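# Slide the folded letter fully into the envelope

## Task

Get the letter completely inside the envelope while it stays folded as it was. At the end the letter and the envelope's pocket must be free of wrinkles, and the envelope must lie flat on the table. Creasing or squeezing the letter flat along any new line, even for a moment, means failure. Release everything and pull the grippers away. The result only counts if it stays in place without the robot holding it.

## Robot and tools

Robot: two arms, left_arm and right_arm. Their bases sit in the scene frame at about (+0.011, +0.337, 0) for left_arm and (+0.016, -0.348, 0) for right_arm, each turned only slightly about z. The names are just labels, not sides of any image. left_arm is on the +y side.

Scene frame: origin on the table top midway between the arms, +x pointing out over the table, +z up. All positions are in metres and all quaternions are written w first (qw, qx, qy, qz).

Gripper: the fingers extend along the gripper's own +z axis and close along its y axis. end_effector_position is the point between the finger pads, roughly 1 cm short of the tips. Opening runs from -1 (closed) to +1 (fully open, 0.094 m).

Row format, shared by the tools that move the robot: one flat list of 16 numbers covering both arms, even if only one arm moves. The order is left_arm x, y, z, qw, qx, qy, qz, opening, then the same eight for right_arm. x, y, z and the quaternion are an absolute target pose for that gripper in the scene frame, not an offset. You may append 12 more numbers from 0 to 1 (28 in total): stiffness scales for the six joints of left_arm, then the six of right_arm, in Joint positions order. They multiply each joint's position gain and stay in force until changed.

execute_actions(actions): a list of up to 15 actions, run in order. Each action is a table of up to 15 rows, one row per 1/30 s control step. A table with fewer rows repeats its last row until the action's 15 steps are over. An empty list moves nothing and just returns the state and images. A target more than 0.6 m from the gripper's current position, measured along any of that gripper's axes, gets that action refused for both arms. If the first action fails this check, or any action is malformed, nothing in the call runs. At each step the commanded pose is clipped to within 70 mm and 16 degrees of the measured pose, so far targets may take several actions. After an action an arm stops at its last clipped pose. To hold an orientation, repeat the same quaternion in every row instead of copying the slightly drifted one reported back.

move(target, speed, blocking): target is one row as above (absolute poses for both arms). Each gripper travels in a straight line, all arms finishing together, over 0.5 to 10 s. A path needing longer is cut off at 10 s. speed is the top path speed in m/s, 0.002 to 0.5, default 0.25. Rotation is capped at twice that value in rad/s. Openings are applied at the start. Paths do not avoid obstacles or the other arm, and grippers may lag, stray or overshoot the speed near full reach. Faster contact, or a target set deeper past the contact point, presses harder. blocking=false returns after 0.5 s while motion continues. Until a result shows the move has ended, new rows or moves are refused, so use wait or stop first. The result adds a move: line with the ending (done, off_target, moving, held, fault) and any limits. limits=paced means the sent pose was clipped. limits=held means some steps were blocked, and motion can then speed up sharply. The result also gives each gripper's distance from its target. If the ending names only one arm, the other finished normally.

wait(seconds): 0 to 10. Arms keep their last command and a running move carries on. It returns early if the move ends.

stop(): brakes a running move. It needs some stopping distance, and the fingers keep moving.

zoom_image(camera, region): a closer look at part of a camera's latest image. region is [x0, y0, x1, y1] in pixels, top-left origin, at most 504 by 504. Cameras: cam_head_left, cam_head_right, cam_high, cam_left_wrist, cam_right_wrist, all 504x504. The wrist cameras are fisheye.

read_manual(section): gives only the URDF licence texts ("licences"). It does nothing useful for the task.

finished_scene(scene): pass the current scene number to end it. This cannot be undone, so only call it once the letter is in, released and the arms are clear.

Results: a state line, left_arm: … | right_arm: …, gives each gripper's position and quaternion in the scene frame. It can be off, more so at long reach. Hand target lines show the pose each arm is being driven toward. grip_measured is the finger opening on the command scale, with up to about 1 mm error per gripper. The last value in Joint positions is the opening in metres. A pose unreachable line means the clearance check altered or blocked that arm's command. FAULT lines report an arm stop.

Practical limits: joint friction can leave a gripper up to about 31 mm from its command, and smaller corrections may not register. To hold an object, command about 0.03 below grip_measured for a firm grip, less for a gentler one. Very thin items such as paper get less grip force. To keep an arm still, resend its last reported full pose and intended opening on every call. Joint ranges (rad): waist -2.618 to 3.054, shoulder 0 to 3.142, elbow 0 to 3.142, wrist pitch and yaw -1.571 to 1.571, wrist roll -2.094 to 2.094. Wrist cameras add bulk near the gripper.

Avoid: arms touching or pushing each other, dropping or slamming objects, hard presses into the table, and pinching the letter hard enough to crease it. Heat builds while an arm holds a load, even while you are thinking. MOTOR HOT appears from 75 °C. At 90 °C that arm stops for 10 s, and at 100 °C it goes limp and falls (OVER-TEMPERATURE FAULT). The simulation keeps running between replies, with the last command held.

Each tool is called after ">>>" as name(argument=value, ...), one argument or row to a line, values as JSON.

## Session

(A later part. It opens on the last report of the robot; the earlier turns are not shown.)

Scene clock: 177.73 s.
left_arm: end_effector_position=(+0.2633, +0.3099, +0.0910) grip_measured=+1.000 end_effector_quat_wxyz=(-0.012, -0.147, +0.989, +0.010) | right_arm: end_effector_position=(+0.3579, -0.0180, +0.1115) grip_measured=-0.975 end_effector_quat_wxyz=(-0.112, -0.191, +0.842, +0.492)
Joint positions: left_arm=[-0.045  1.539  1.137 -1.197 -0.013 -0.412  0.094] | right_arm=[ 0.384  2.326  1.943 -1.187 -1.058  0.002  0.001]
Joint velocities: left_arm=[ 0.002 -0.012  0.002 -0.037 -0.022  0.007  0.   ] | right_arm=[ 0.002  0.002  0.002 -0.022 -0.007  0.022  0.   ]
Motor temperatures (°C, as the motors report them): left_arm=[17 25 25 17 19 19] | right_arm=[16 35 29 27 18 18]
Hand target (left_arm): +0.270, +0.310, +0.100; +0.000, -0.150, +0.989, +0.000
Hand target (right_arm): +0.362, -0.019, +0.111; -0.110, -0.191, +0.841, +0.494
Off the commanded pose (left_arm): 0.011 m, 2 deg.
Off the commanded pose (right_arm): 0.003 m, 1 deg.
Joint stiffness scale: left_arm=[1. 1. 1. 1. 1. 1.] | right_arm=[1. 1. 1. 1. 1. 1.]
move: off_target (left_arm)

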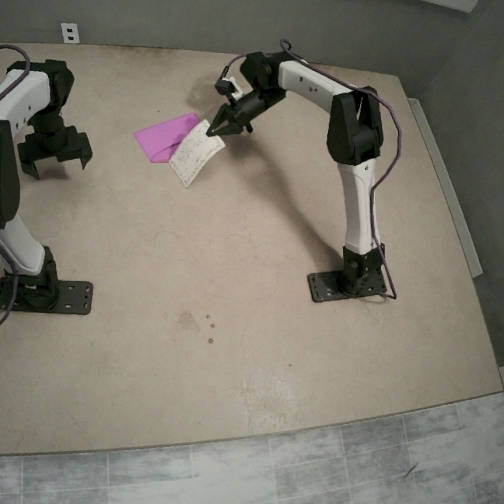

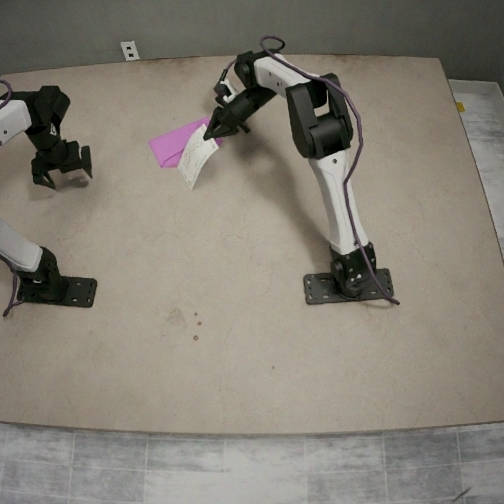

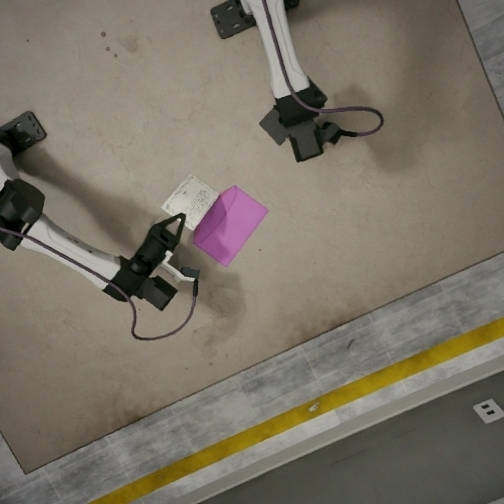

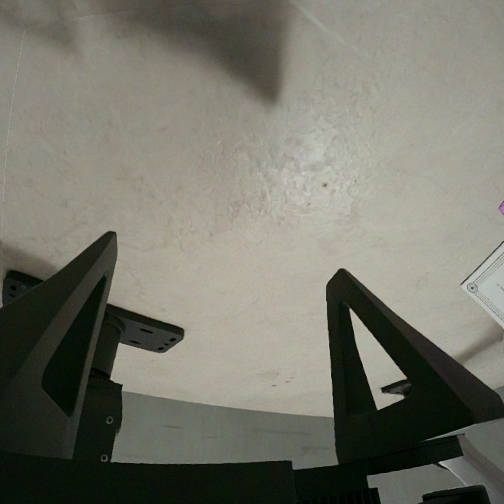

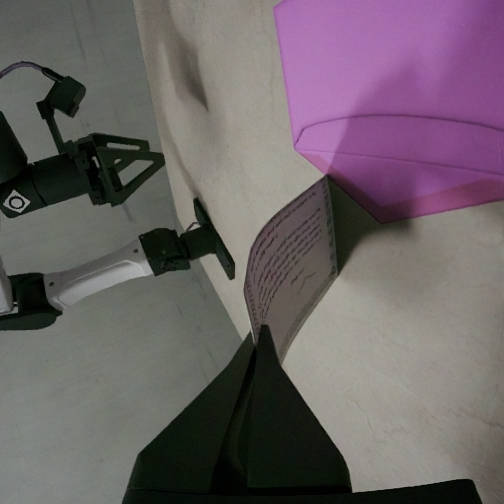

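>>> move(
  target=[0.27,0.31,0.1,0,-0.15,0.99,0,1,0.358,0.022,0.11,-0.112,-0.194,0.843,0.487,-1],
  speed=0.08,
)

>>> move(
  target=[0.27,0.31,0.1,0,-0.15,0.99,0,1,0.378,-0.024,0.05,-0.112,-0.194,0.843,0.487,-1],
  speed=0.05,
)

>>> zoom_image(
  camera="cam_high",
  region=[140,140,290,290],
)

Scene clock: 188.77 s.
left_arm: end_effector_position=(+0.2633, +0.3099, +0.0910) grip_measured=+1.000 end_effector_quat_wxyz=(-0.012, -0.147, +0.989, +0.010) | right_arm: end_effector_position=(+0.3526, +0.0171, +0.1113) grip_measured=-0.975 end_effector_quat_wxyz=(-0.119, -0.191, +0.843, +0.488)
Joint positions: left_arm=[-0.045  1.539  1.137 -1.197 -0.013 -0.412  0.094] | right_arm=[ 0.458  2.356  1.995 -1.108 -1.05   0.136  0.001]
Joint velocities: left_arm=[-0.007  0.002 -0.017 -0.037 -0.022 -0.051  0.   ] | right_arm=[-0.017  0.002  0.007  0.037  0.007  0.051 -0.001]
Motor temperatures (°C, as the motors report them): left_arm=[17 25 26 17 19 19] | right_arm=[16 39 30 24 18 18]
Hand target (left_arm): +0.270, +0.310, +0.100; +0.000, -0.150, +0.989, +0.000
Hand target (right_arm): +0.357, +0.022, +0.110; -0.112, -0.194, +0.844, +0.487
Off the commanded pose (left_arm): 0.011 m, 2 deg.
Off the commanded pose (right_arm): 0.007 m, 1 deg.
Joint stiffness scale: left_arm=[1. 1. 1. 1. 1. 1.] | right_arm=[1. 1. 1. 1. 1. 1.]
move: off_target (left_arm)

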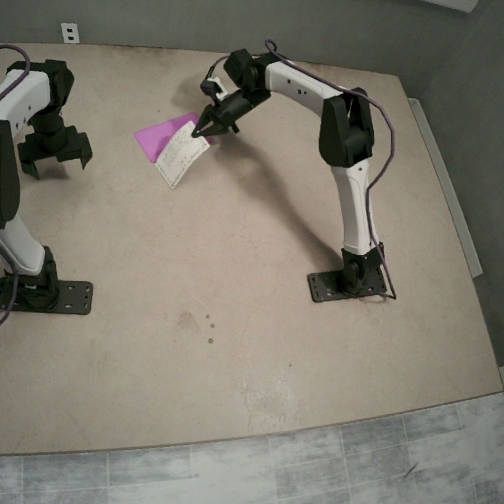

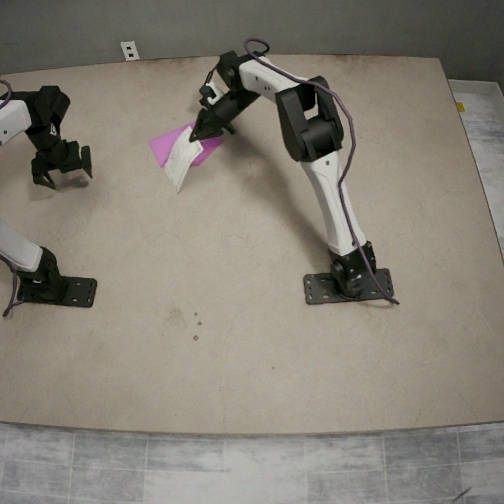

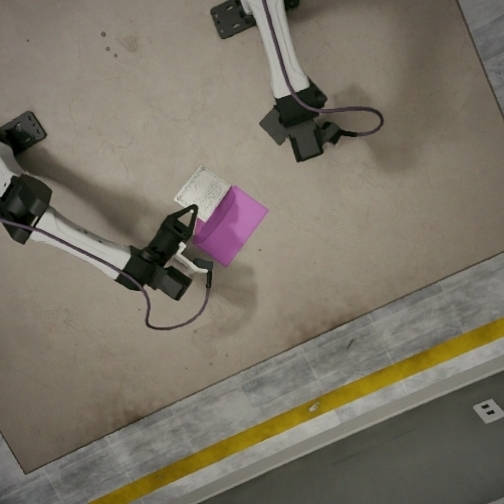

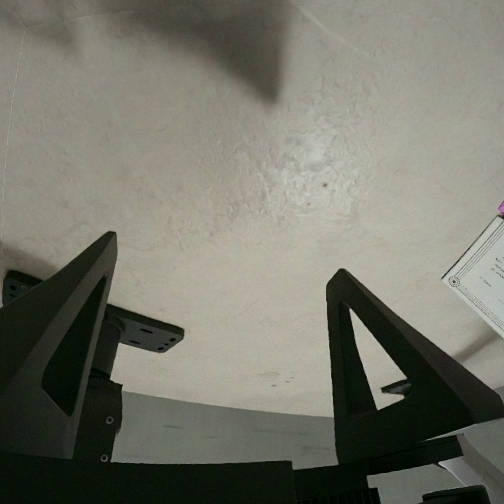

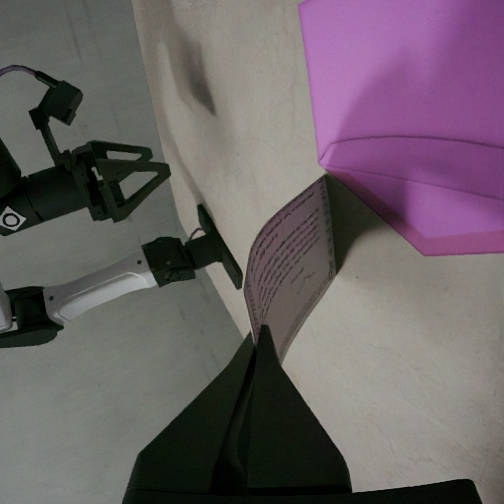

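Scene clock: 190.67 s.
left_arm: end_effector_position=(+0.2633, +0.3099, +0.0910) grip_measured=+1.000 end_effector_quat_wxyz=(-0.012, -0.147, +0.989, +0.010) | right_arm: end_effector_position=(+0.3823, -0.0178, +0.0616) grip_measured=-0.975 end_effector_quat_wxyz=(-0.097, -0.203, +0.841, +0.492)
Joint positions: left_arm=[-0.045  1.539  1.137 -1.197 -0.013 -0.412  0.094] | right_arm=[ 0.363  2.465  1.995 -1.111 -1.05  -0.054  0.001]
Joint velocities: left_arm=[-0.002  0.017 -0.002  0.051 -0.022 -0.007  0.   ] | right_arm=[ 0.002 -0.012  0.017 -0.007 -0.007 -0.022 -0.   ]
Motor temperatures (°C, as the motors report them): left_arm=[17 25 26 17 19 19] | right_arm=[16 40 29 24 18 18]
Hand target (left_arm): +0.270, +0.310, +0.100; +0.000, -0.150, +0.989, +0.000
Hand target (right_arm): +0.378, -0.024, +0.050; -0.112, -0.194, +0.844, +0.488
Off the commanded pose (left_arm): 0.011 m, 2 deg.
Off the commanded pose (right_arm): 0.014 m, 2 deg.
Joint stiffness scale: left_arm=[1. 1. 1. 1. 1. 1.] | right_arm=[1. 1. 1. 1. 1. 1.]
move: off_target (left_arm, right_arm)

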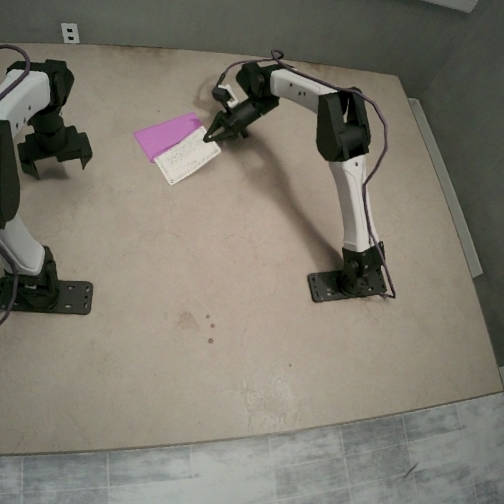

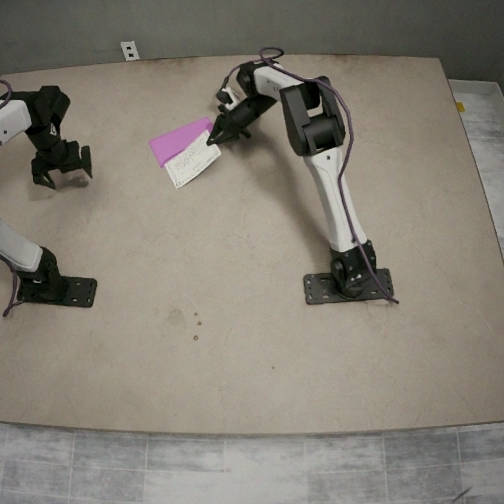

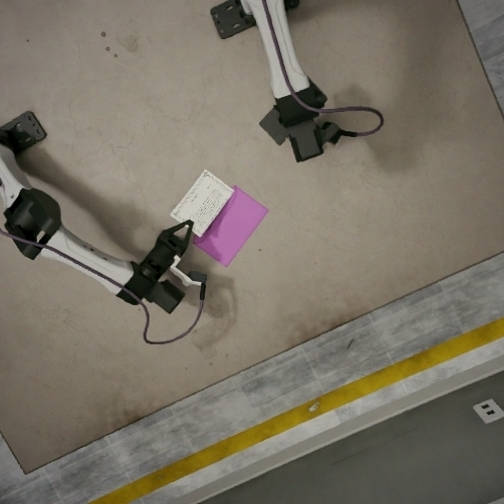

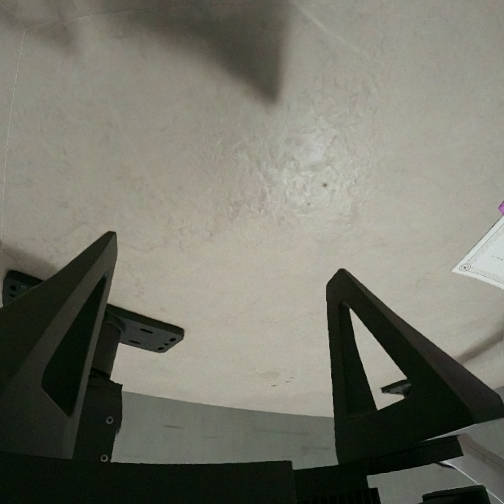

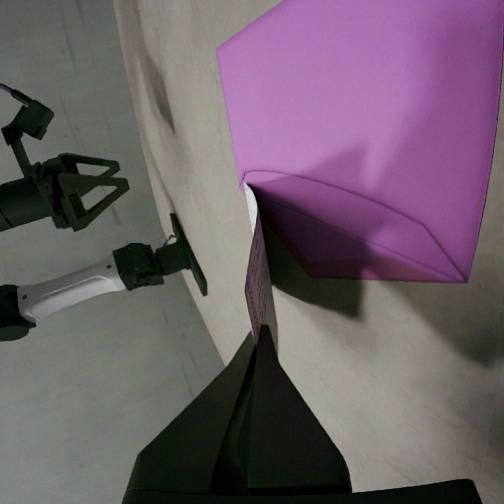

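Region (140, 140, 290, 290) of cam_high's 504x504 image, scaled by 3.360, with more detail than that image has.

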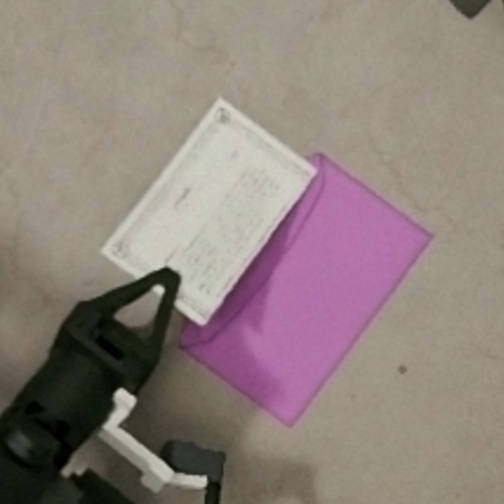

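>>> execute_actions(
  actions=[
    [[0.27,0.31,0.1,0,-0.15,0.99,0,1,0.374,-0.035,0.04,-0.112,-0.194,0.843,0.487,-1]],
    [[0.27,0.31,0.1,0,-0.15,0.99,0,1,0.375,-0.04,0.03,-0.112,-0.194,0.843,0.487,-0.94]],
    [[0.27,0.31,0.1,0,-0.15,0.99,0,1,0.375,-0.04,0.02,-0.112,-0.194,0.843,0.487,-0.85]],
    [[0.27,0.31,0.1,0,-0.15,0.99,0,1,0.375,-0.04,0.016,-0.112,-0.194,0.843,0.487,-0.7]],
  ],
)

>>> zoom_image(
  camera="cam_high",
  region=[140,140,290,290],
)

Scene clock: 199.57 s.
left_arm: end_effector_position=(+0.2633, +0.3099, +0.0910) grip_measured=+1.000 end_effector_quat_wxyz=(-0.012, -0.147, +0.989, +0.010) | right_arm: end_effector_position=(+0.3778, -0.0346, +0.0296) grip_measured=-0.701 end_effector_quat_wxyz=(-0.103, -0.202, +0.842, +0.490)
Joint positions: left_arm=[-0.045  1.539  1.137 -1.197 -0.013 -0.412  0.094] | right_arm=[ 0.334  2.489  1.906 -1.067 -1.048 -0.119  0.014]
Joint velocities: left_arm=[-0.017  0.007  0.007  0.022  0.022  0.007  0.   ] | right_arm=[-0.002 -0.002  0.002 -0.007 -0.007 -0.007 -0.   ]
Motor temperatures (°C, as the motors report them): left_arm=[17 25 26 17 19 19] | right_arm=[16 44 28 23 18 18]
Hand target (left_arm): +0.270, +0.310, +0.100; +0.000, -0.150, +0.989, +0.000
Hand target (right_arm): +0.375, -0.040, +0.016; -0.112, -0.194, +0.844, +0.488
Off the commanded pose (left_arm): 0.011 m, 2 deg.
Off the commanded pose (right_arm): 0.015 m, 1 deg.
Joint stiffness scale: left_arm=[1. 1. 1. 1. 1. 1.] | right_arm=[1. 1. 1. 1. 1. 1.]

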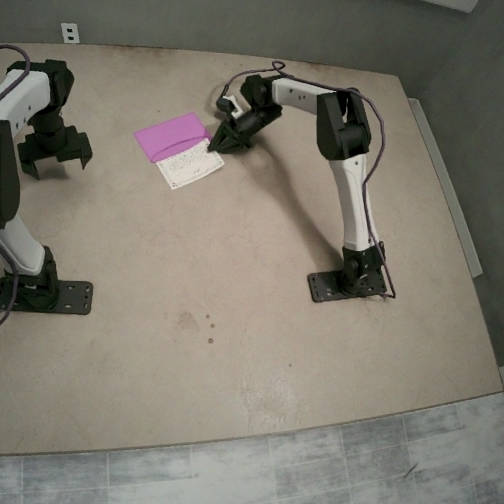

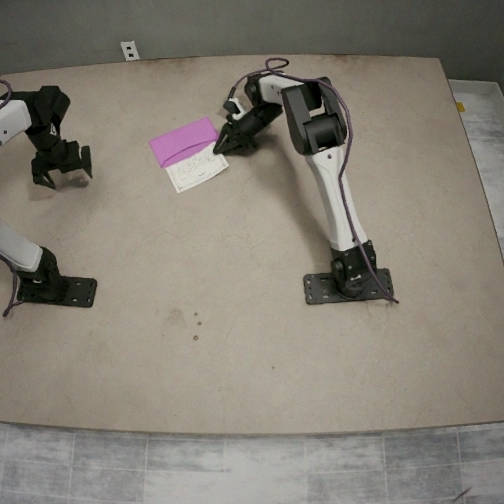

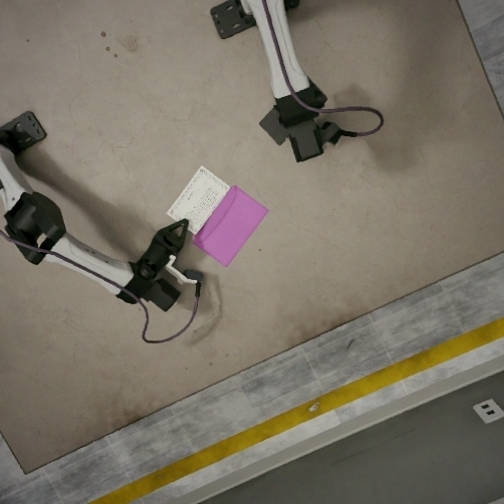

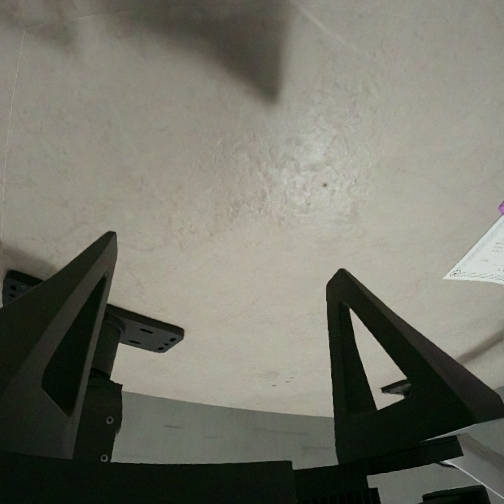

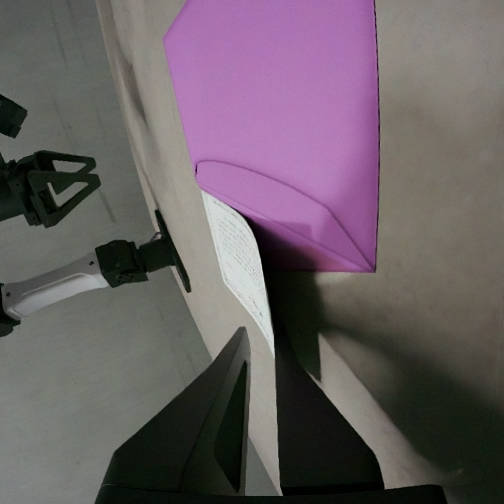

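Region (140, 140, 290, 290) of cam_high's 504x504 image, scaled by 3.360, with more detail than that image has.

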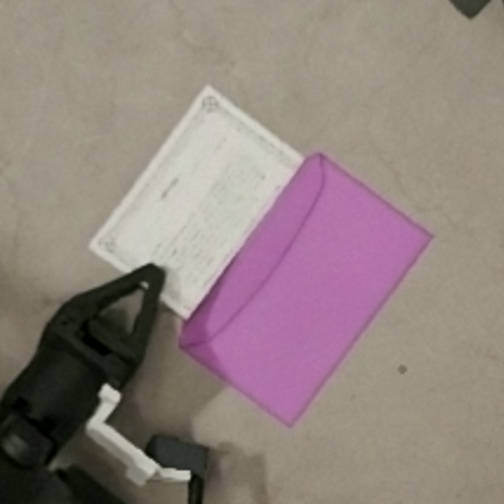

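>>> execute_actions(
  actions=[
    [[0.27,0.31,0.1,0,-0.15,0.99,0,1,0.375,-0.04,0.016,-0.112,-0.194,0.843,0.487,-0.5]],
    [[0.27,0.31,0.1,0,-0.15,0.99,0,1,0.38,-0.05,0.016,-0.112,-0.194,0.843,0.487,-0.5]],
  ],
)

>>> zoom_image(
  camera="cam_high",
  region=[140,140,290,290],
)

Scene clock: 204.60 s.
left_arm: end_effector_position=(+0.2633, +0.3099, +0.0910) grip_measured=+1.000 end_effector_quat_wxyz=(-0.012, -0.147, +0.989, +0.010) | right_arm: end_effector_position=(+0.3806, -0.0475, +0.0213) grip_measured=-0.501 end_effector_quat_wxyz=(-0.107, -0.195, +0.843, +0.490)
Joint positions: left_arm=[-0.045  1.539  1.137 -1.197 -0.013 -0.412  0.094] | right_arm=[ 0.305  2.509  1.906 -1.097 -1.046 -0.161  0.023]
Joint velocities: left_arm=[ 0.017 -0.027  0.002  0.022  0.081 -0.022  0.   ] | right_arm=[-0.007  0.002 -0.002 -0.037 -0.007  0.007  0.   ]
Motor temperatures (°C, as the motors report them): left_arm=[17 25 26 17 19 19] | right_arm=[16 45 28 22 18 18]
Hand target (left_arm): +0.270, +0.310, +0.100; +0.000, -0.150, +0.989, +0.000
Hand target (right_arm): +0.380, -0.050, +0.016; -0.112, -0.194, +0.844, +0.488
Off the commanded pose (left_arm): 0.011 m, 2 deg.
Off the commanded pose (right_arm): 0.006 m, 1 deg.
Joint stiffness scale: left_arm=[1. 1. 1. 1. 1. 1.] | right_arm=[1. 1. 1. 1. 1. 1.]

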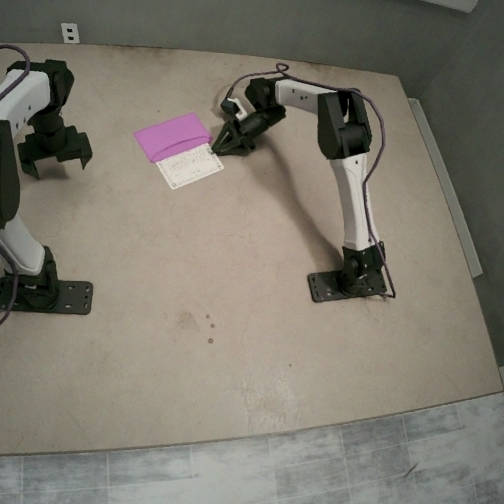

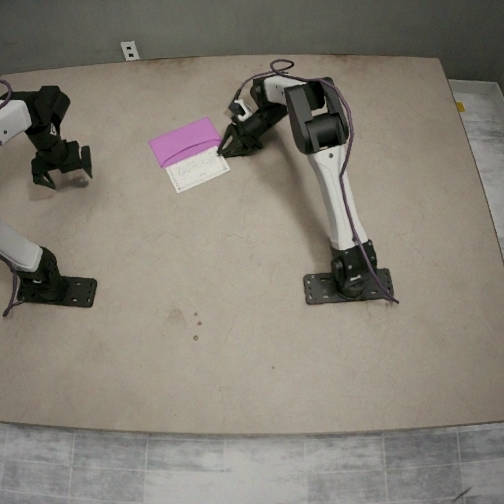

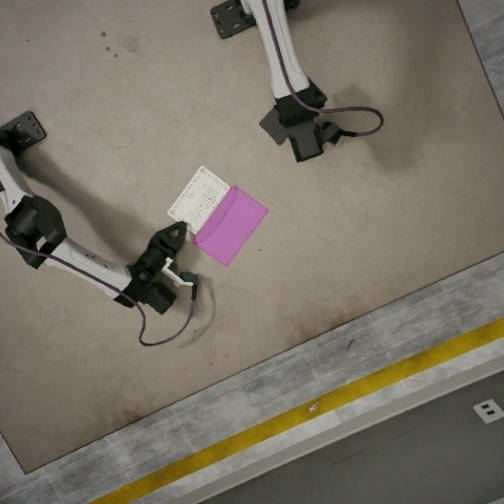

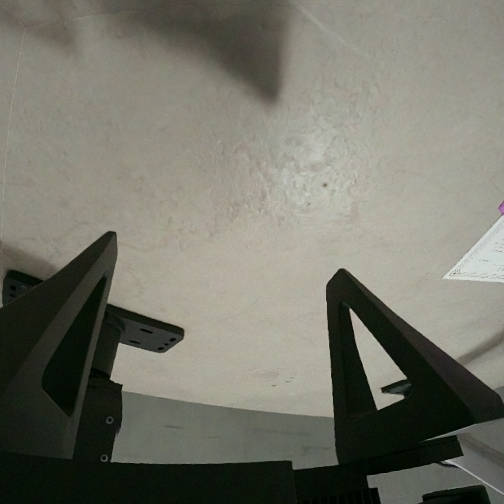

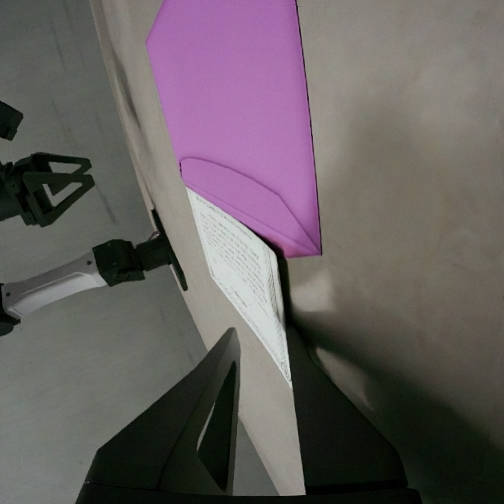

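Region (140, 140, 290, 290) of cam_high's 504x504 image, scaled by 3.360, with more detail than that image has.

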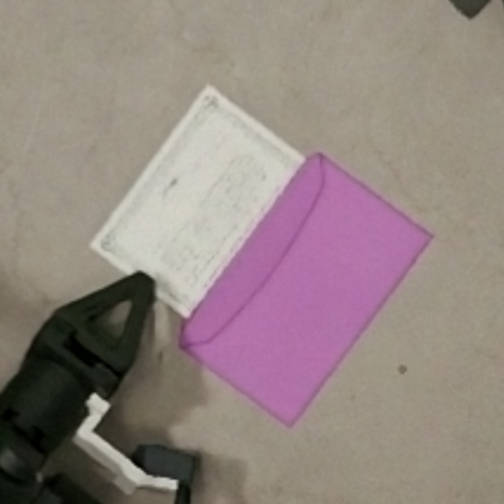

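>>> execute_actions(
  actions=[
    [[0.27,0.31,0.1,0,-0.15,0.99,0,1,0.387,-0.065,0.022,-0.112,-0.194,0.843,0.487,-0.5]],
    [[0.27,0.31,0.1,0,-0.15,0.99,0,1,0.392,-0.085,0.03,-0.112,-0.194,0.843,0.487,-0.5]],
    [[0.27,0.31,0.1,0,-0.15,0.99,0,1,0.38,-0.1,0.08,-0.112,-0.194,0.843,0.487,-0.5]],
  ],
)

>>> move(
  target=[0.27,0.31,0.1,0,-0.15,0.99,0,1,0.275,-0.025,0.06,0.169,-0.222,0.959,0.039,0.2],
)

>>> execute_actions(
  actions=[
    [[0.27,0.31,0.1,0,-0.15,0.99,0,1,0.273,-0.028,0.025,0.169,-0.222,0.959,0.039,1]],
    [[0.27,0.31,0.1,0,-0.15,0.99,0,1,0.273,-0.028,0.006,0.169,-0.222,0.959,0.039,1]],
    [[0.27,0.31,0.1,0,-0.15,0.99,0,1,0.273,-0.028,-0.006,0.169,-0.222,0.959,0.039,1]],
    [[0.27,0.31,0.1,0,-0.15,0.99,0,1,0.284,-0.023,-0.008,0.169,-0.222,0.959,0.039,1]],
  ],
)

Scene clock: 219.43 s.
left_arm: end_effector_position=(+0.2633, +0.3099, +0.0910) grip_measured=+1.000 end_effector_quat_wxyz=(-0.012, -0.147, +0.989, +0.010) | right_arm: end_effector_position=(+0.3795, -0.0966, +0.0816) grip_measured=-0.501 end_effector_quat_wxyz=(-0.110, -0.195, +0.843, +0.489)
Joint positions: left_arm=[-0.045  1.539  1.137 -1.197 -0.013 -0.412  0.094] | right_arm=[ 0.203  2.422  1.982 -1.436 -1.022 -0.36   0.023]
Joint velocities: left_arm=[-0.007 -0.017  0.007  0.022 -0.022  0.022  0.   ] | right_arm=[ 0.002  0.002  0.012 -0.051 -0.066 -0.11  -0.001]
Motor temperatures (°C, as the motors report them): left_arm=[17 26 27 17 19 19] | right_arm=[16 49 28 22 18 18]
Hand target (left_arm): +0.270, +0.310, +0.100; +0.000, -0.150, +0.989, +0.000
Hand target (right_arm): +0.381, -0.100, +0.080; -0.112, -0.194, +0.844, +0.488
Off the commanded pose (left_arm): 0.011 m, 2 deg.
Off the commanded pose (right_arm): 0.004 m, 0 deg.
Joint stiffness scale: left_arm=[1. 1. 1. 1. 1. 1.] | right_arm=[1. 1. 1. 1. 1. 1.]

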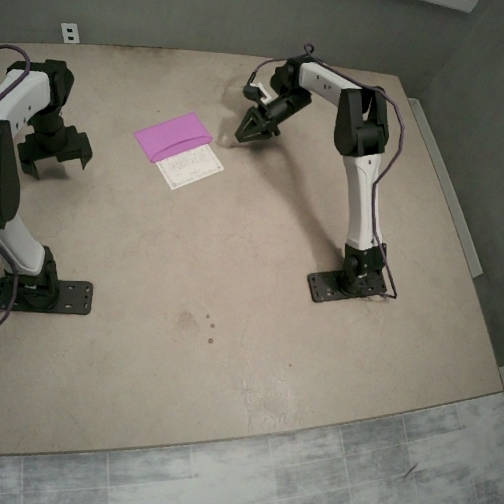

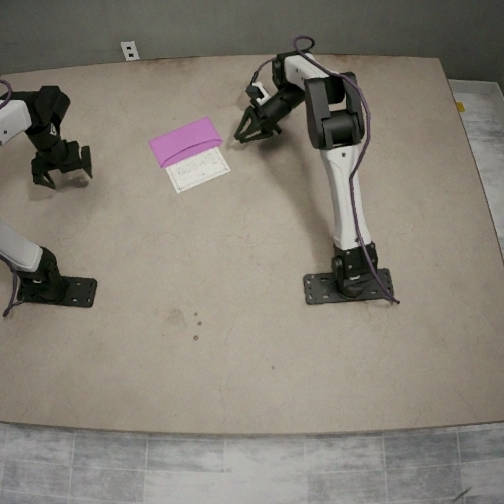

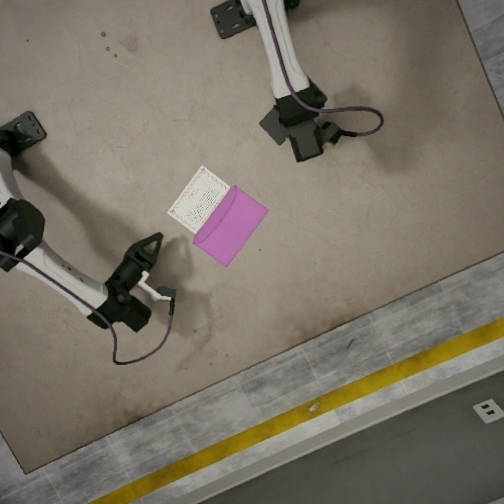

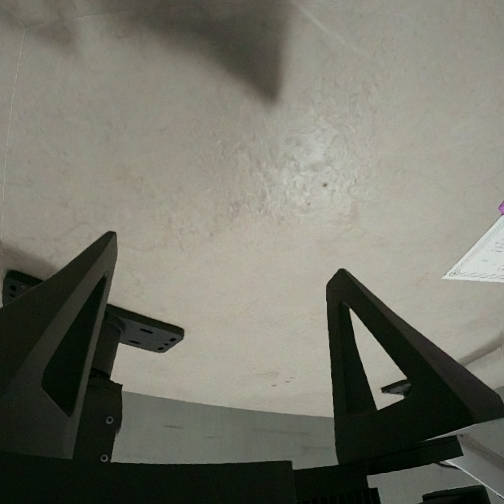

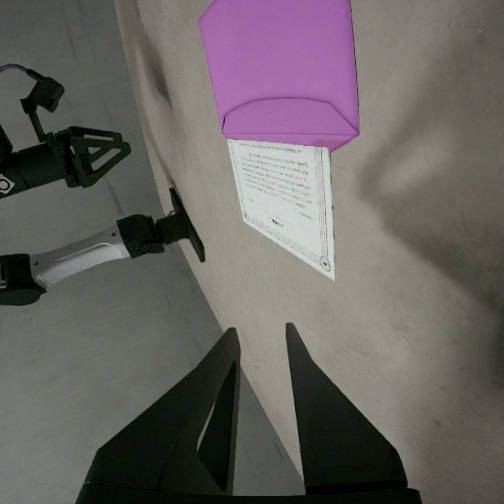

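Scene clock: 222.23 s.
left_arm: end_effector_position=(+0.2633, +0.3099, +0.0910) grip_measured=+1.000 end_effector_quat_wxyz=(-0.012, -0.147, +0.989, +0.010) | right_arm: end_effector_position=(+0.2757, -0.0215, +0.0664) grip_measured=+0.199 end_effector_quat_wxyz=(+0.172, -0.229, +0.957, +0.047)
Joint positions: left_arm=[-0.045  1.539  1.137 -1.197 -0.013 -0.412  0.094] | right_arm=[ 0.9    1.863  1.347 -0.732  0.157  0.469  0.056]
Joint velocities: left_arm=[ 0.002  0.012  0.002 -0.051  0.037 -0.007  0.   ] | right_arm=[-0.017  0.007  0.002  0.037 -0.007 -0.11   0.   ]
Motor temperatures (°C, as the motors report them): left_arm=[17 26 27 17 19 19] | right_arm=[16 50 28 22 18 18]
Hand target (left_arm): +0.270, +0.310, +0.100; +0.000, -0.150, +0.989, +0.000
Hand target (right_arm): +0.273, -0.026, +0.059; +0.164, -0.227, +0.959, +0.034
Off the commanded pose (left_arm): 0.011 m, 2 deg.
Off the commanded pose (right_arm): 0.007 m, 1 deg.
Joint stiffness scale: left_arm=[1. 1. 1. 1. 1. 1.] | right_arm=[1. 1. 1. 1. 1. 1.]
move: off_target (left_arm)

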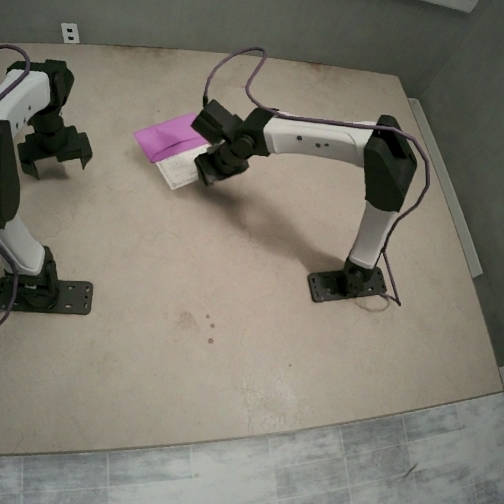

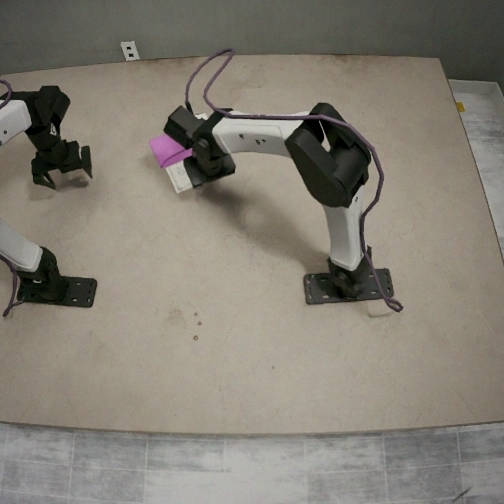

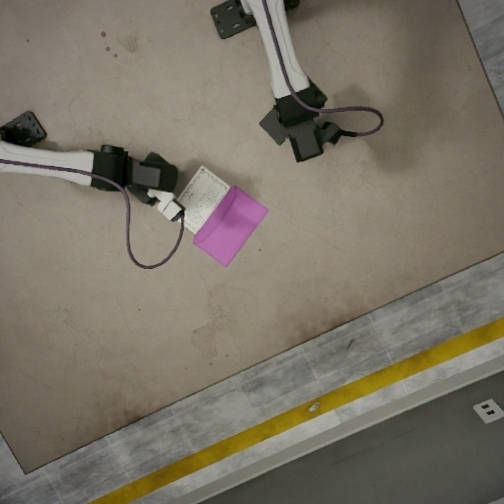

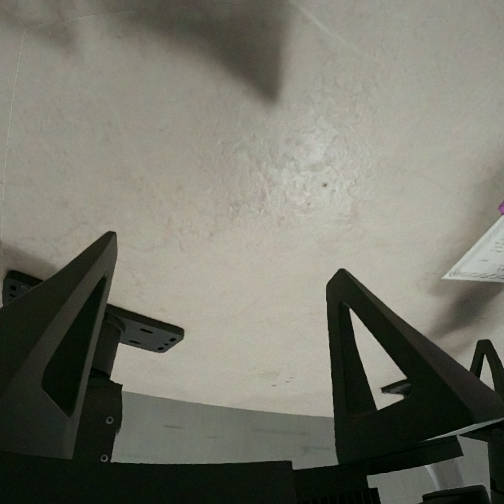

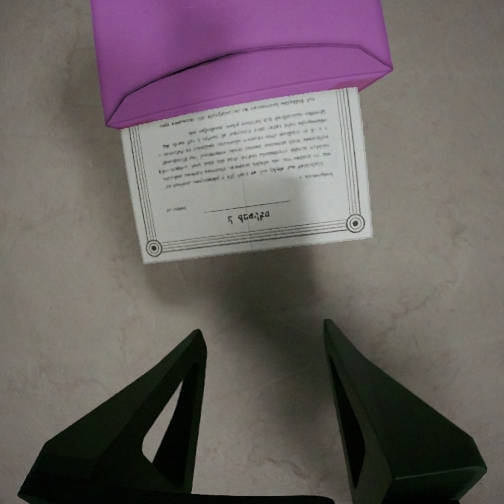

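Scene clock: 224.23 s.
left_arm: end_effector_position=(+0.2633, +0.3099, +0.0910) grip_measured=+1.000 end_effector_quat_wxyz=(-0.012, -0.147, +0.989, +0.010) | right_arm: end_effector_position=(+0.2827, -0.0193, +0.0109) grip_measured=+1.000 end_effector_quat_wxyz=(+0.189, -0.223, +0.955, +0.048)
Joint positions: left_arm=[-0.045  1.539  1.137 -1.197 -0.013 -0.412  0.094] | right_arm=[ 0.899  1.945  1.208 -0.483  0.179  0.471  0.094]
Joint velocities: left_arm=[-0.007 -0.012 -0.002 -0.007 -0.022 -0.037  0.   ] | right_arm=[-0.012 -0.012 -0.007 -0.051  0.051 -0.007  0.   ]
Motor temperatures (°C, as the motors report them): left_arm=[17 26 27 17 19 19] | right_arm=[16 49 28 22 18 18]
Hand target (left_arm): +0.270, +0.310, +0.100; +0.000, -0.150, +0.989, +0.000
Hand target (right_arm): +0.283, -0.024, -0.007; +0.169, -0.222, +0.959, +0.040
Off the commanded pose (left_arm): 0.011 m, 2 deg.
Off the commanded pose (right_arm): 0.019 m, 3 deg.
Joint stiffness scale: left_arm=[1. 1. 1. 1. 1. 1.] | right_arm=[1. 1. 1. 1. 1. 1.]

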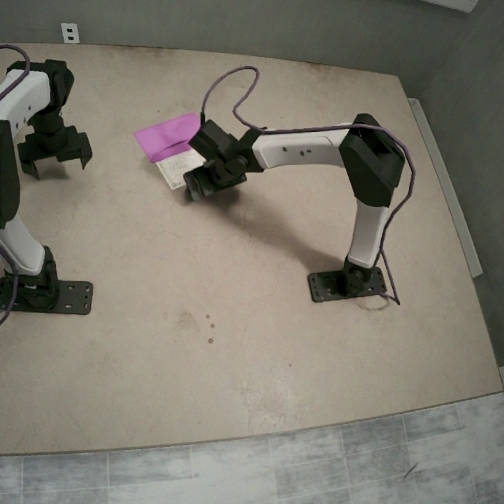

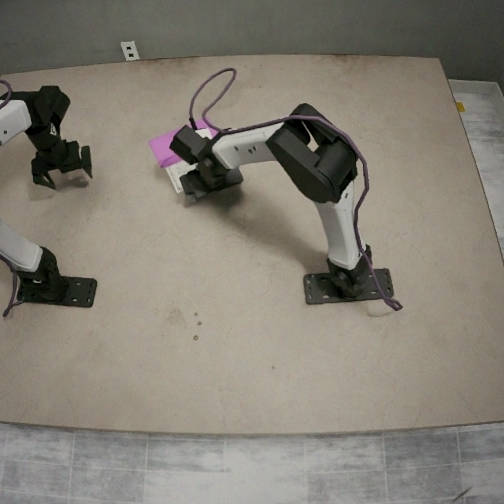

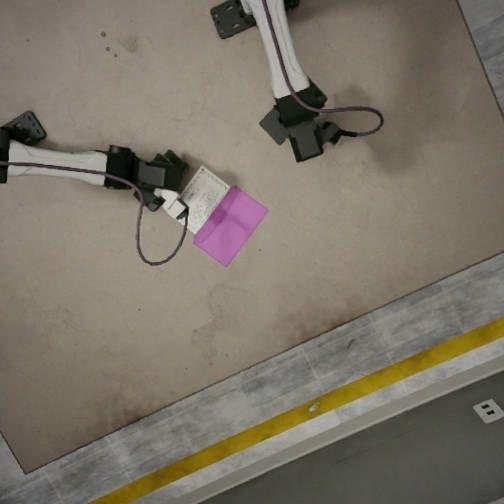

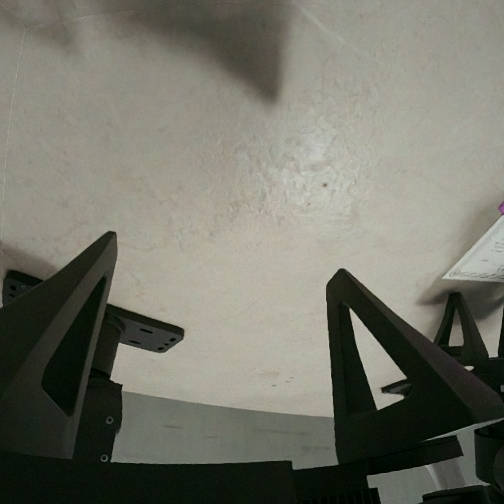

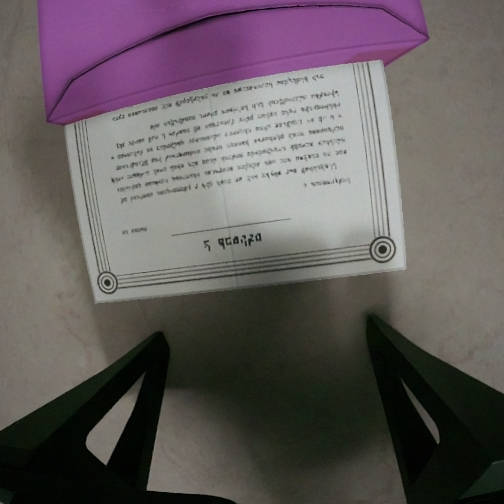

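>>> execute_actions(
  actions=[
    [[0.27,0.31,0.1,0,-0.15,0.99,0,1,0.28,-0.022,0.012,0.1,-0.23,0.968,0.02,1]],
    [[0.27,0.31,0.1,0,-0.15,0.99,0,1,0.28,-0.022,0.0,0.04,-0.235,0.971,0.005,1]],
    [[0.27,0.31,0.1,0,-0.15,0.99,0,1,0.29,-0.018,-0.008,0.04,-0.235,0.971,0.005,1]],
    [[0.27,0.31,0.1,0,-0.15,0.99,0,1,0.30,-0.015,-0.008,0.04,-0.235,0.971,0.005,1]],
    [[0.27,0.31,0.1,0,-0.15,0.99,0,1,0.31,-0.014,-0.008,0.04,-0.235,0.971,0.005,1]],
    [[0.27,0.31,0.1,0,-0.15,0.99,0,1,0.32,-0.013,-0.008,0.04,-0.235,0.971,0.005,1]],
  ],
)

Scene clock: 237.77 s.
left_arm: end_effector_position=(+0.2633, +0.3099, +0.0910) grip_measured=+1.000 end_effector_quat_wxyz=(-0.012, -0.147, +0.989, +0.010) | right_arm: end_effector_position=(+0.3164, -0.0079, +0.0101) grip_measured=+1.000 end_effector_quat_wxyz=(+0.054, -0.234, +0.971, +0.017)
Joint positions: left_arm=[-0.045  1.539  1.137 -1.197 -0.013 -0.412  0.094] | right_arm=[ 0.797  2.239  1.733 -0.957  0.036  0.385  0.094]
Joint velocities: left_arm=[-0.007 -0.002  0.002 -0.022 -0.051 -0.022  0.   ] | right_arm=[-0.017 -0.012 -0.017 -0.037 -0.007 -0.095  0.   ]
Motor temperatures (°C, as the motors report them): left_arm=[17 26 27 17 19 19] | right_arm=[16 45 28 22 18 18]
Hand target (left_arm): +0.270, +0.310, +0.100; +0.000, -0.150, +0.989, +0.000
Hand target (right_arm): +0.319, -0.013, -0.008; +0.040, -0.235, +0.971, +0.005
Off the commanded pose (left_arm): 0.011 m, 2 deg.
Off the commanded pose (right_arm): 0.019 m, 2 deg.
Joint stiffness scale: left_arm=[1. 1. 1. 1. 1. 1.] | right_arm=[1. 1. 1. 1. 1. 1.]

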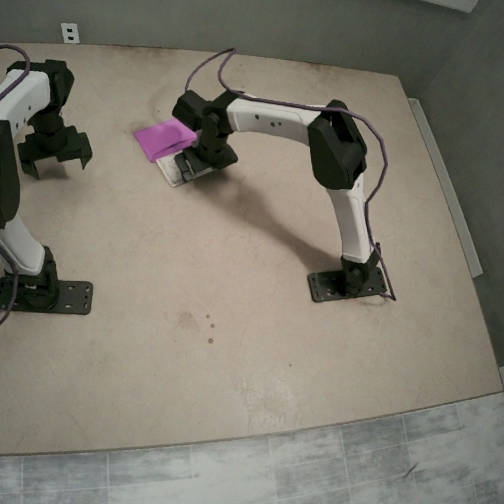

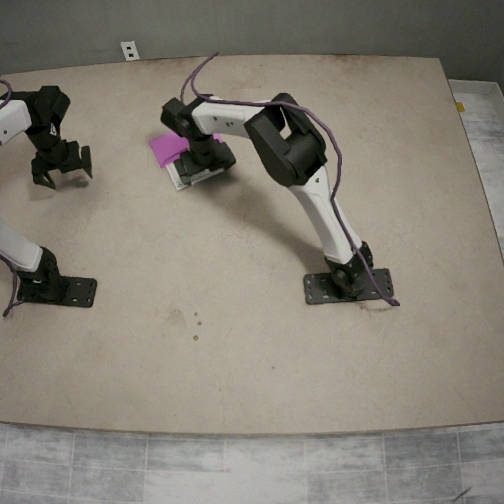

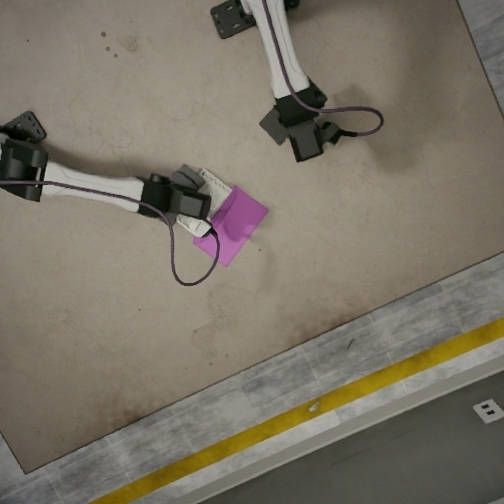

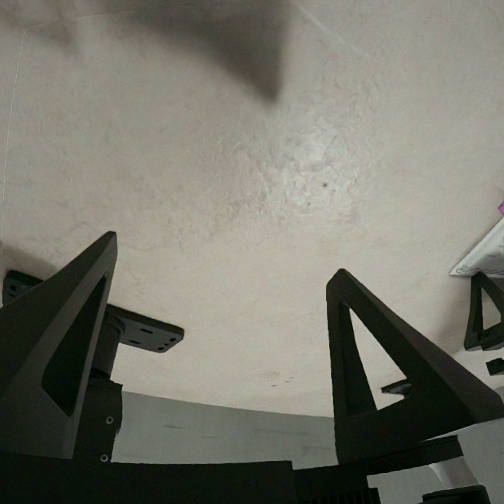

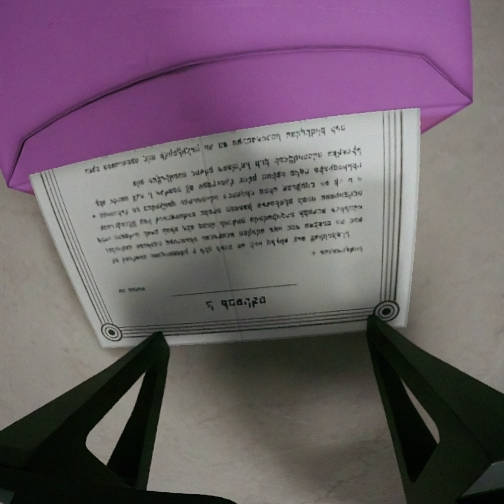

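Working.

>>> execute_actions(
  actions=[
    [[0.27,0.31,0.1,0,-0.15,0.99,0,1,0.328,-0.013,-0.008,0.04,-0.24,0.97,0.005,1]],
    [[0.27,0.31,0.1,0,-0.15,0.99,0,1,0.336,-0.011,-0.008,0.04,-0.24,0.97,0.005,1]],
    [[0.27,0.31,0.1,0,-0.15,0.99,0,1,0.344,-0.008,-0.008,0.04,-0.24,0.97,0.005,1]],
  ],
)

Scene clock: 243.37 s.
left_arm: end_effector_position=(+0.2633, +0.3099, +0.0910) grip_measured=+1.000 end_effector_quat_wxyz=(-0.012, -0.147, +0.989, +0.010) | right_arm: end_effector_position=(+0.3397, -0.0026, +0.0104) grip_measured=+1.000 end_effector_quat_wxyz=(+0.053, -0.240, +0.969, +0.017)
Joint positions: left_arm=[-0.045  1.539  1.137 -1.197 -0.013 -0.412  0.094] | right_arm=[ 0.765  2.32   1.873 -1.016  0.03   0.341  0.094]
Joint velocities: left_arm=[-0.007  0.007 -0.007 -0.007  0.007 -0.022  0.   ] | right_arm=[-0.012  0.007  0.002  0.022  0.007 -0.066  0.   ]
Motor temperatures (°C, as the motors report them): left_arm=[17 26 28 17 19 19] | right_arm=[16 44 28 22 18 18]
Hand target (left_arm): +0.270, +0.310, +0.100; +0.000, -0.150, +0.989, +0.000
Hand target (right_arm): +0.343, -0.008, -0.008; +0.040, -0.240, +0.970, +0.005
Off the commanded pose (left_arm): 0.011 m, 2 deg.
Off the commanded pose (right_arm): 0.020 m, 2 deg.
Joint stiffness scale: left_arm=[1. 1. 1. 1. 1. 1.] | right_arm=[1. 1. 1. 1. 1. 1.]

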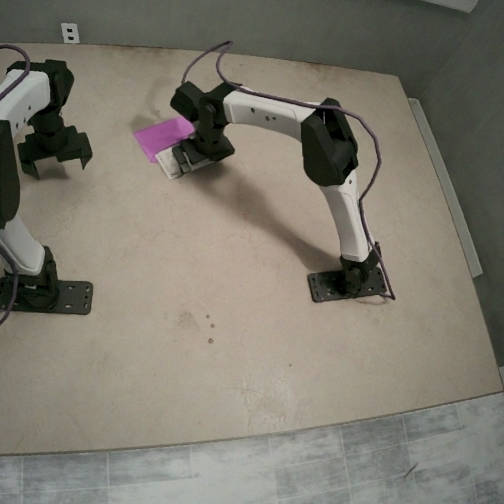

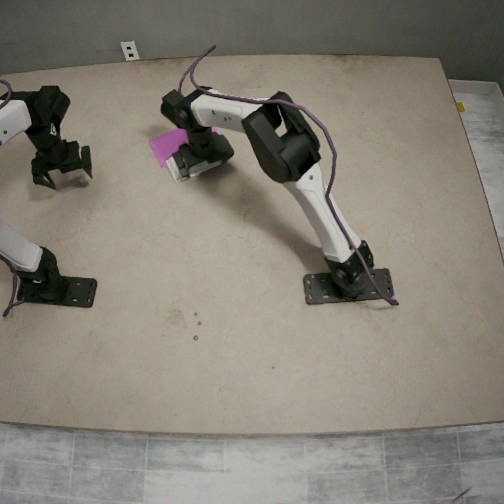

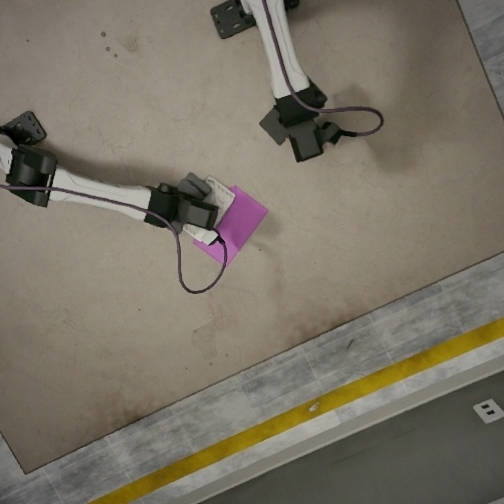

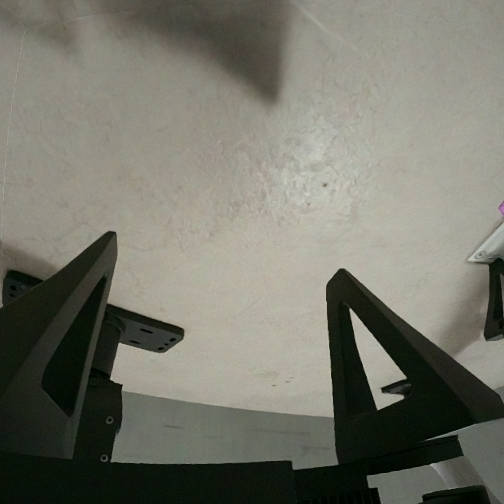

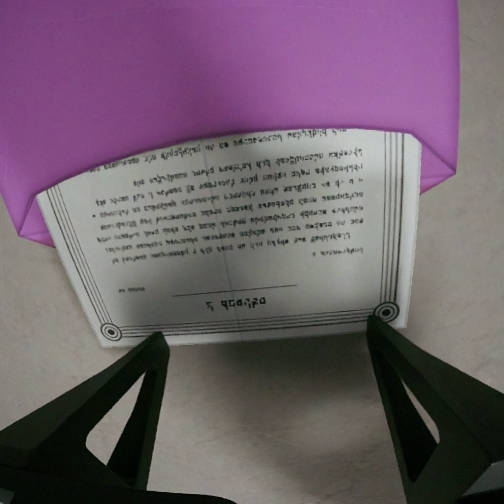

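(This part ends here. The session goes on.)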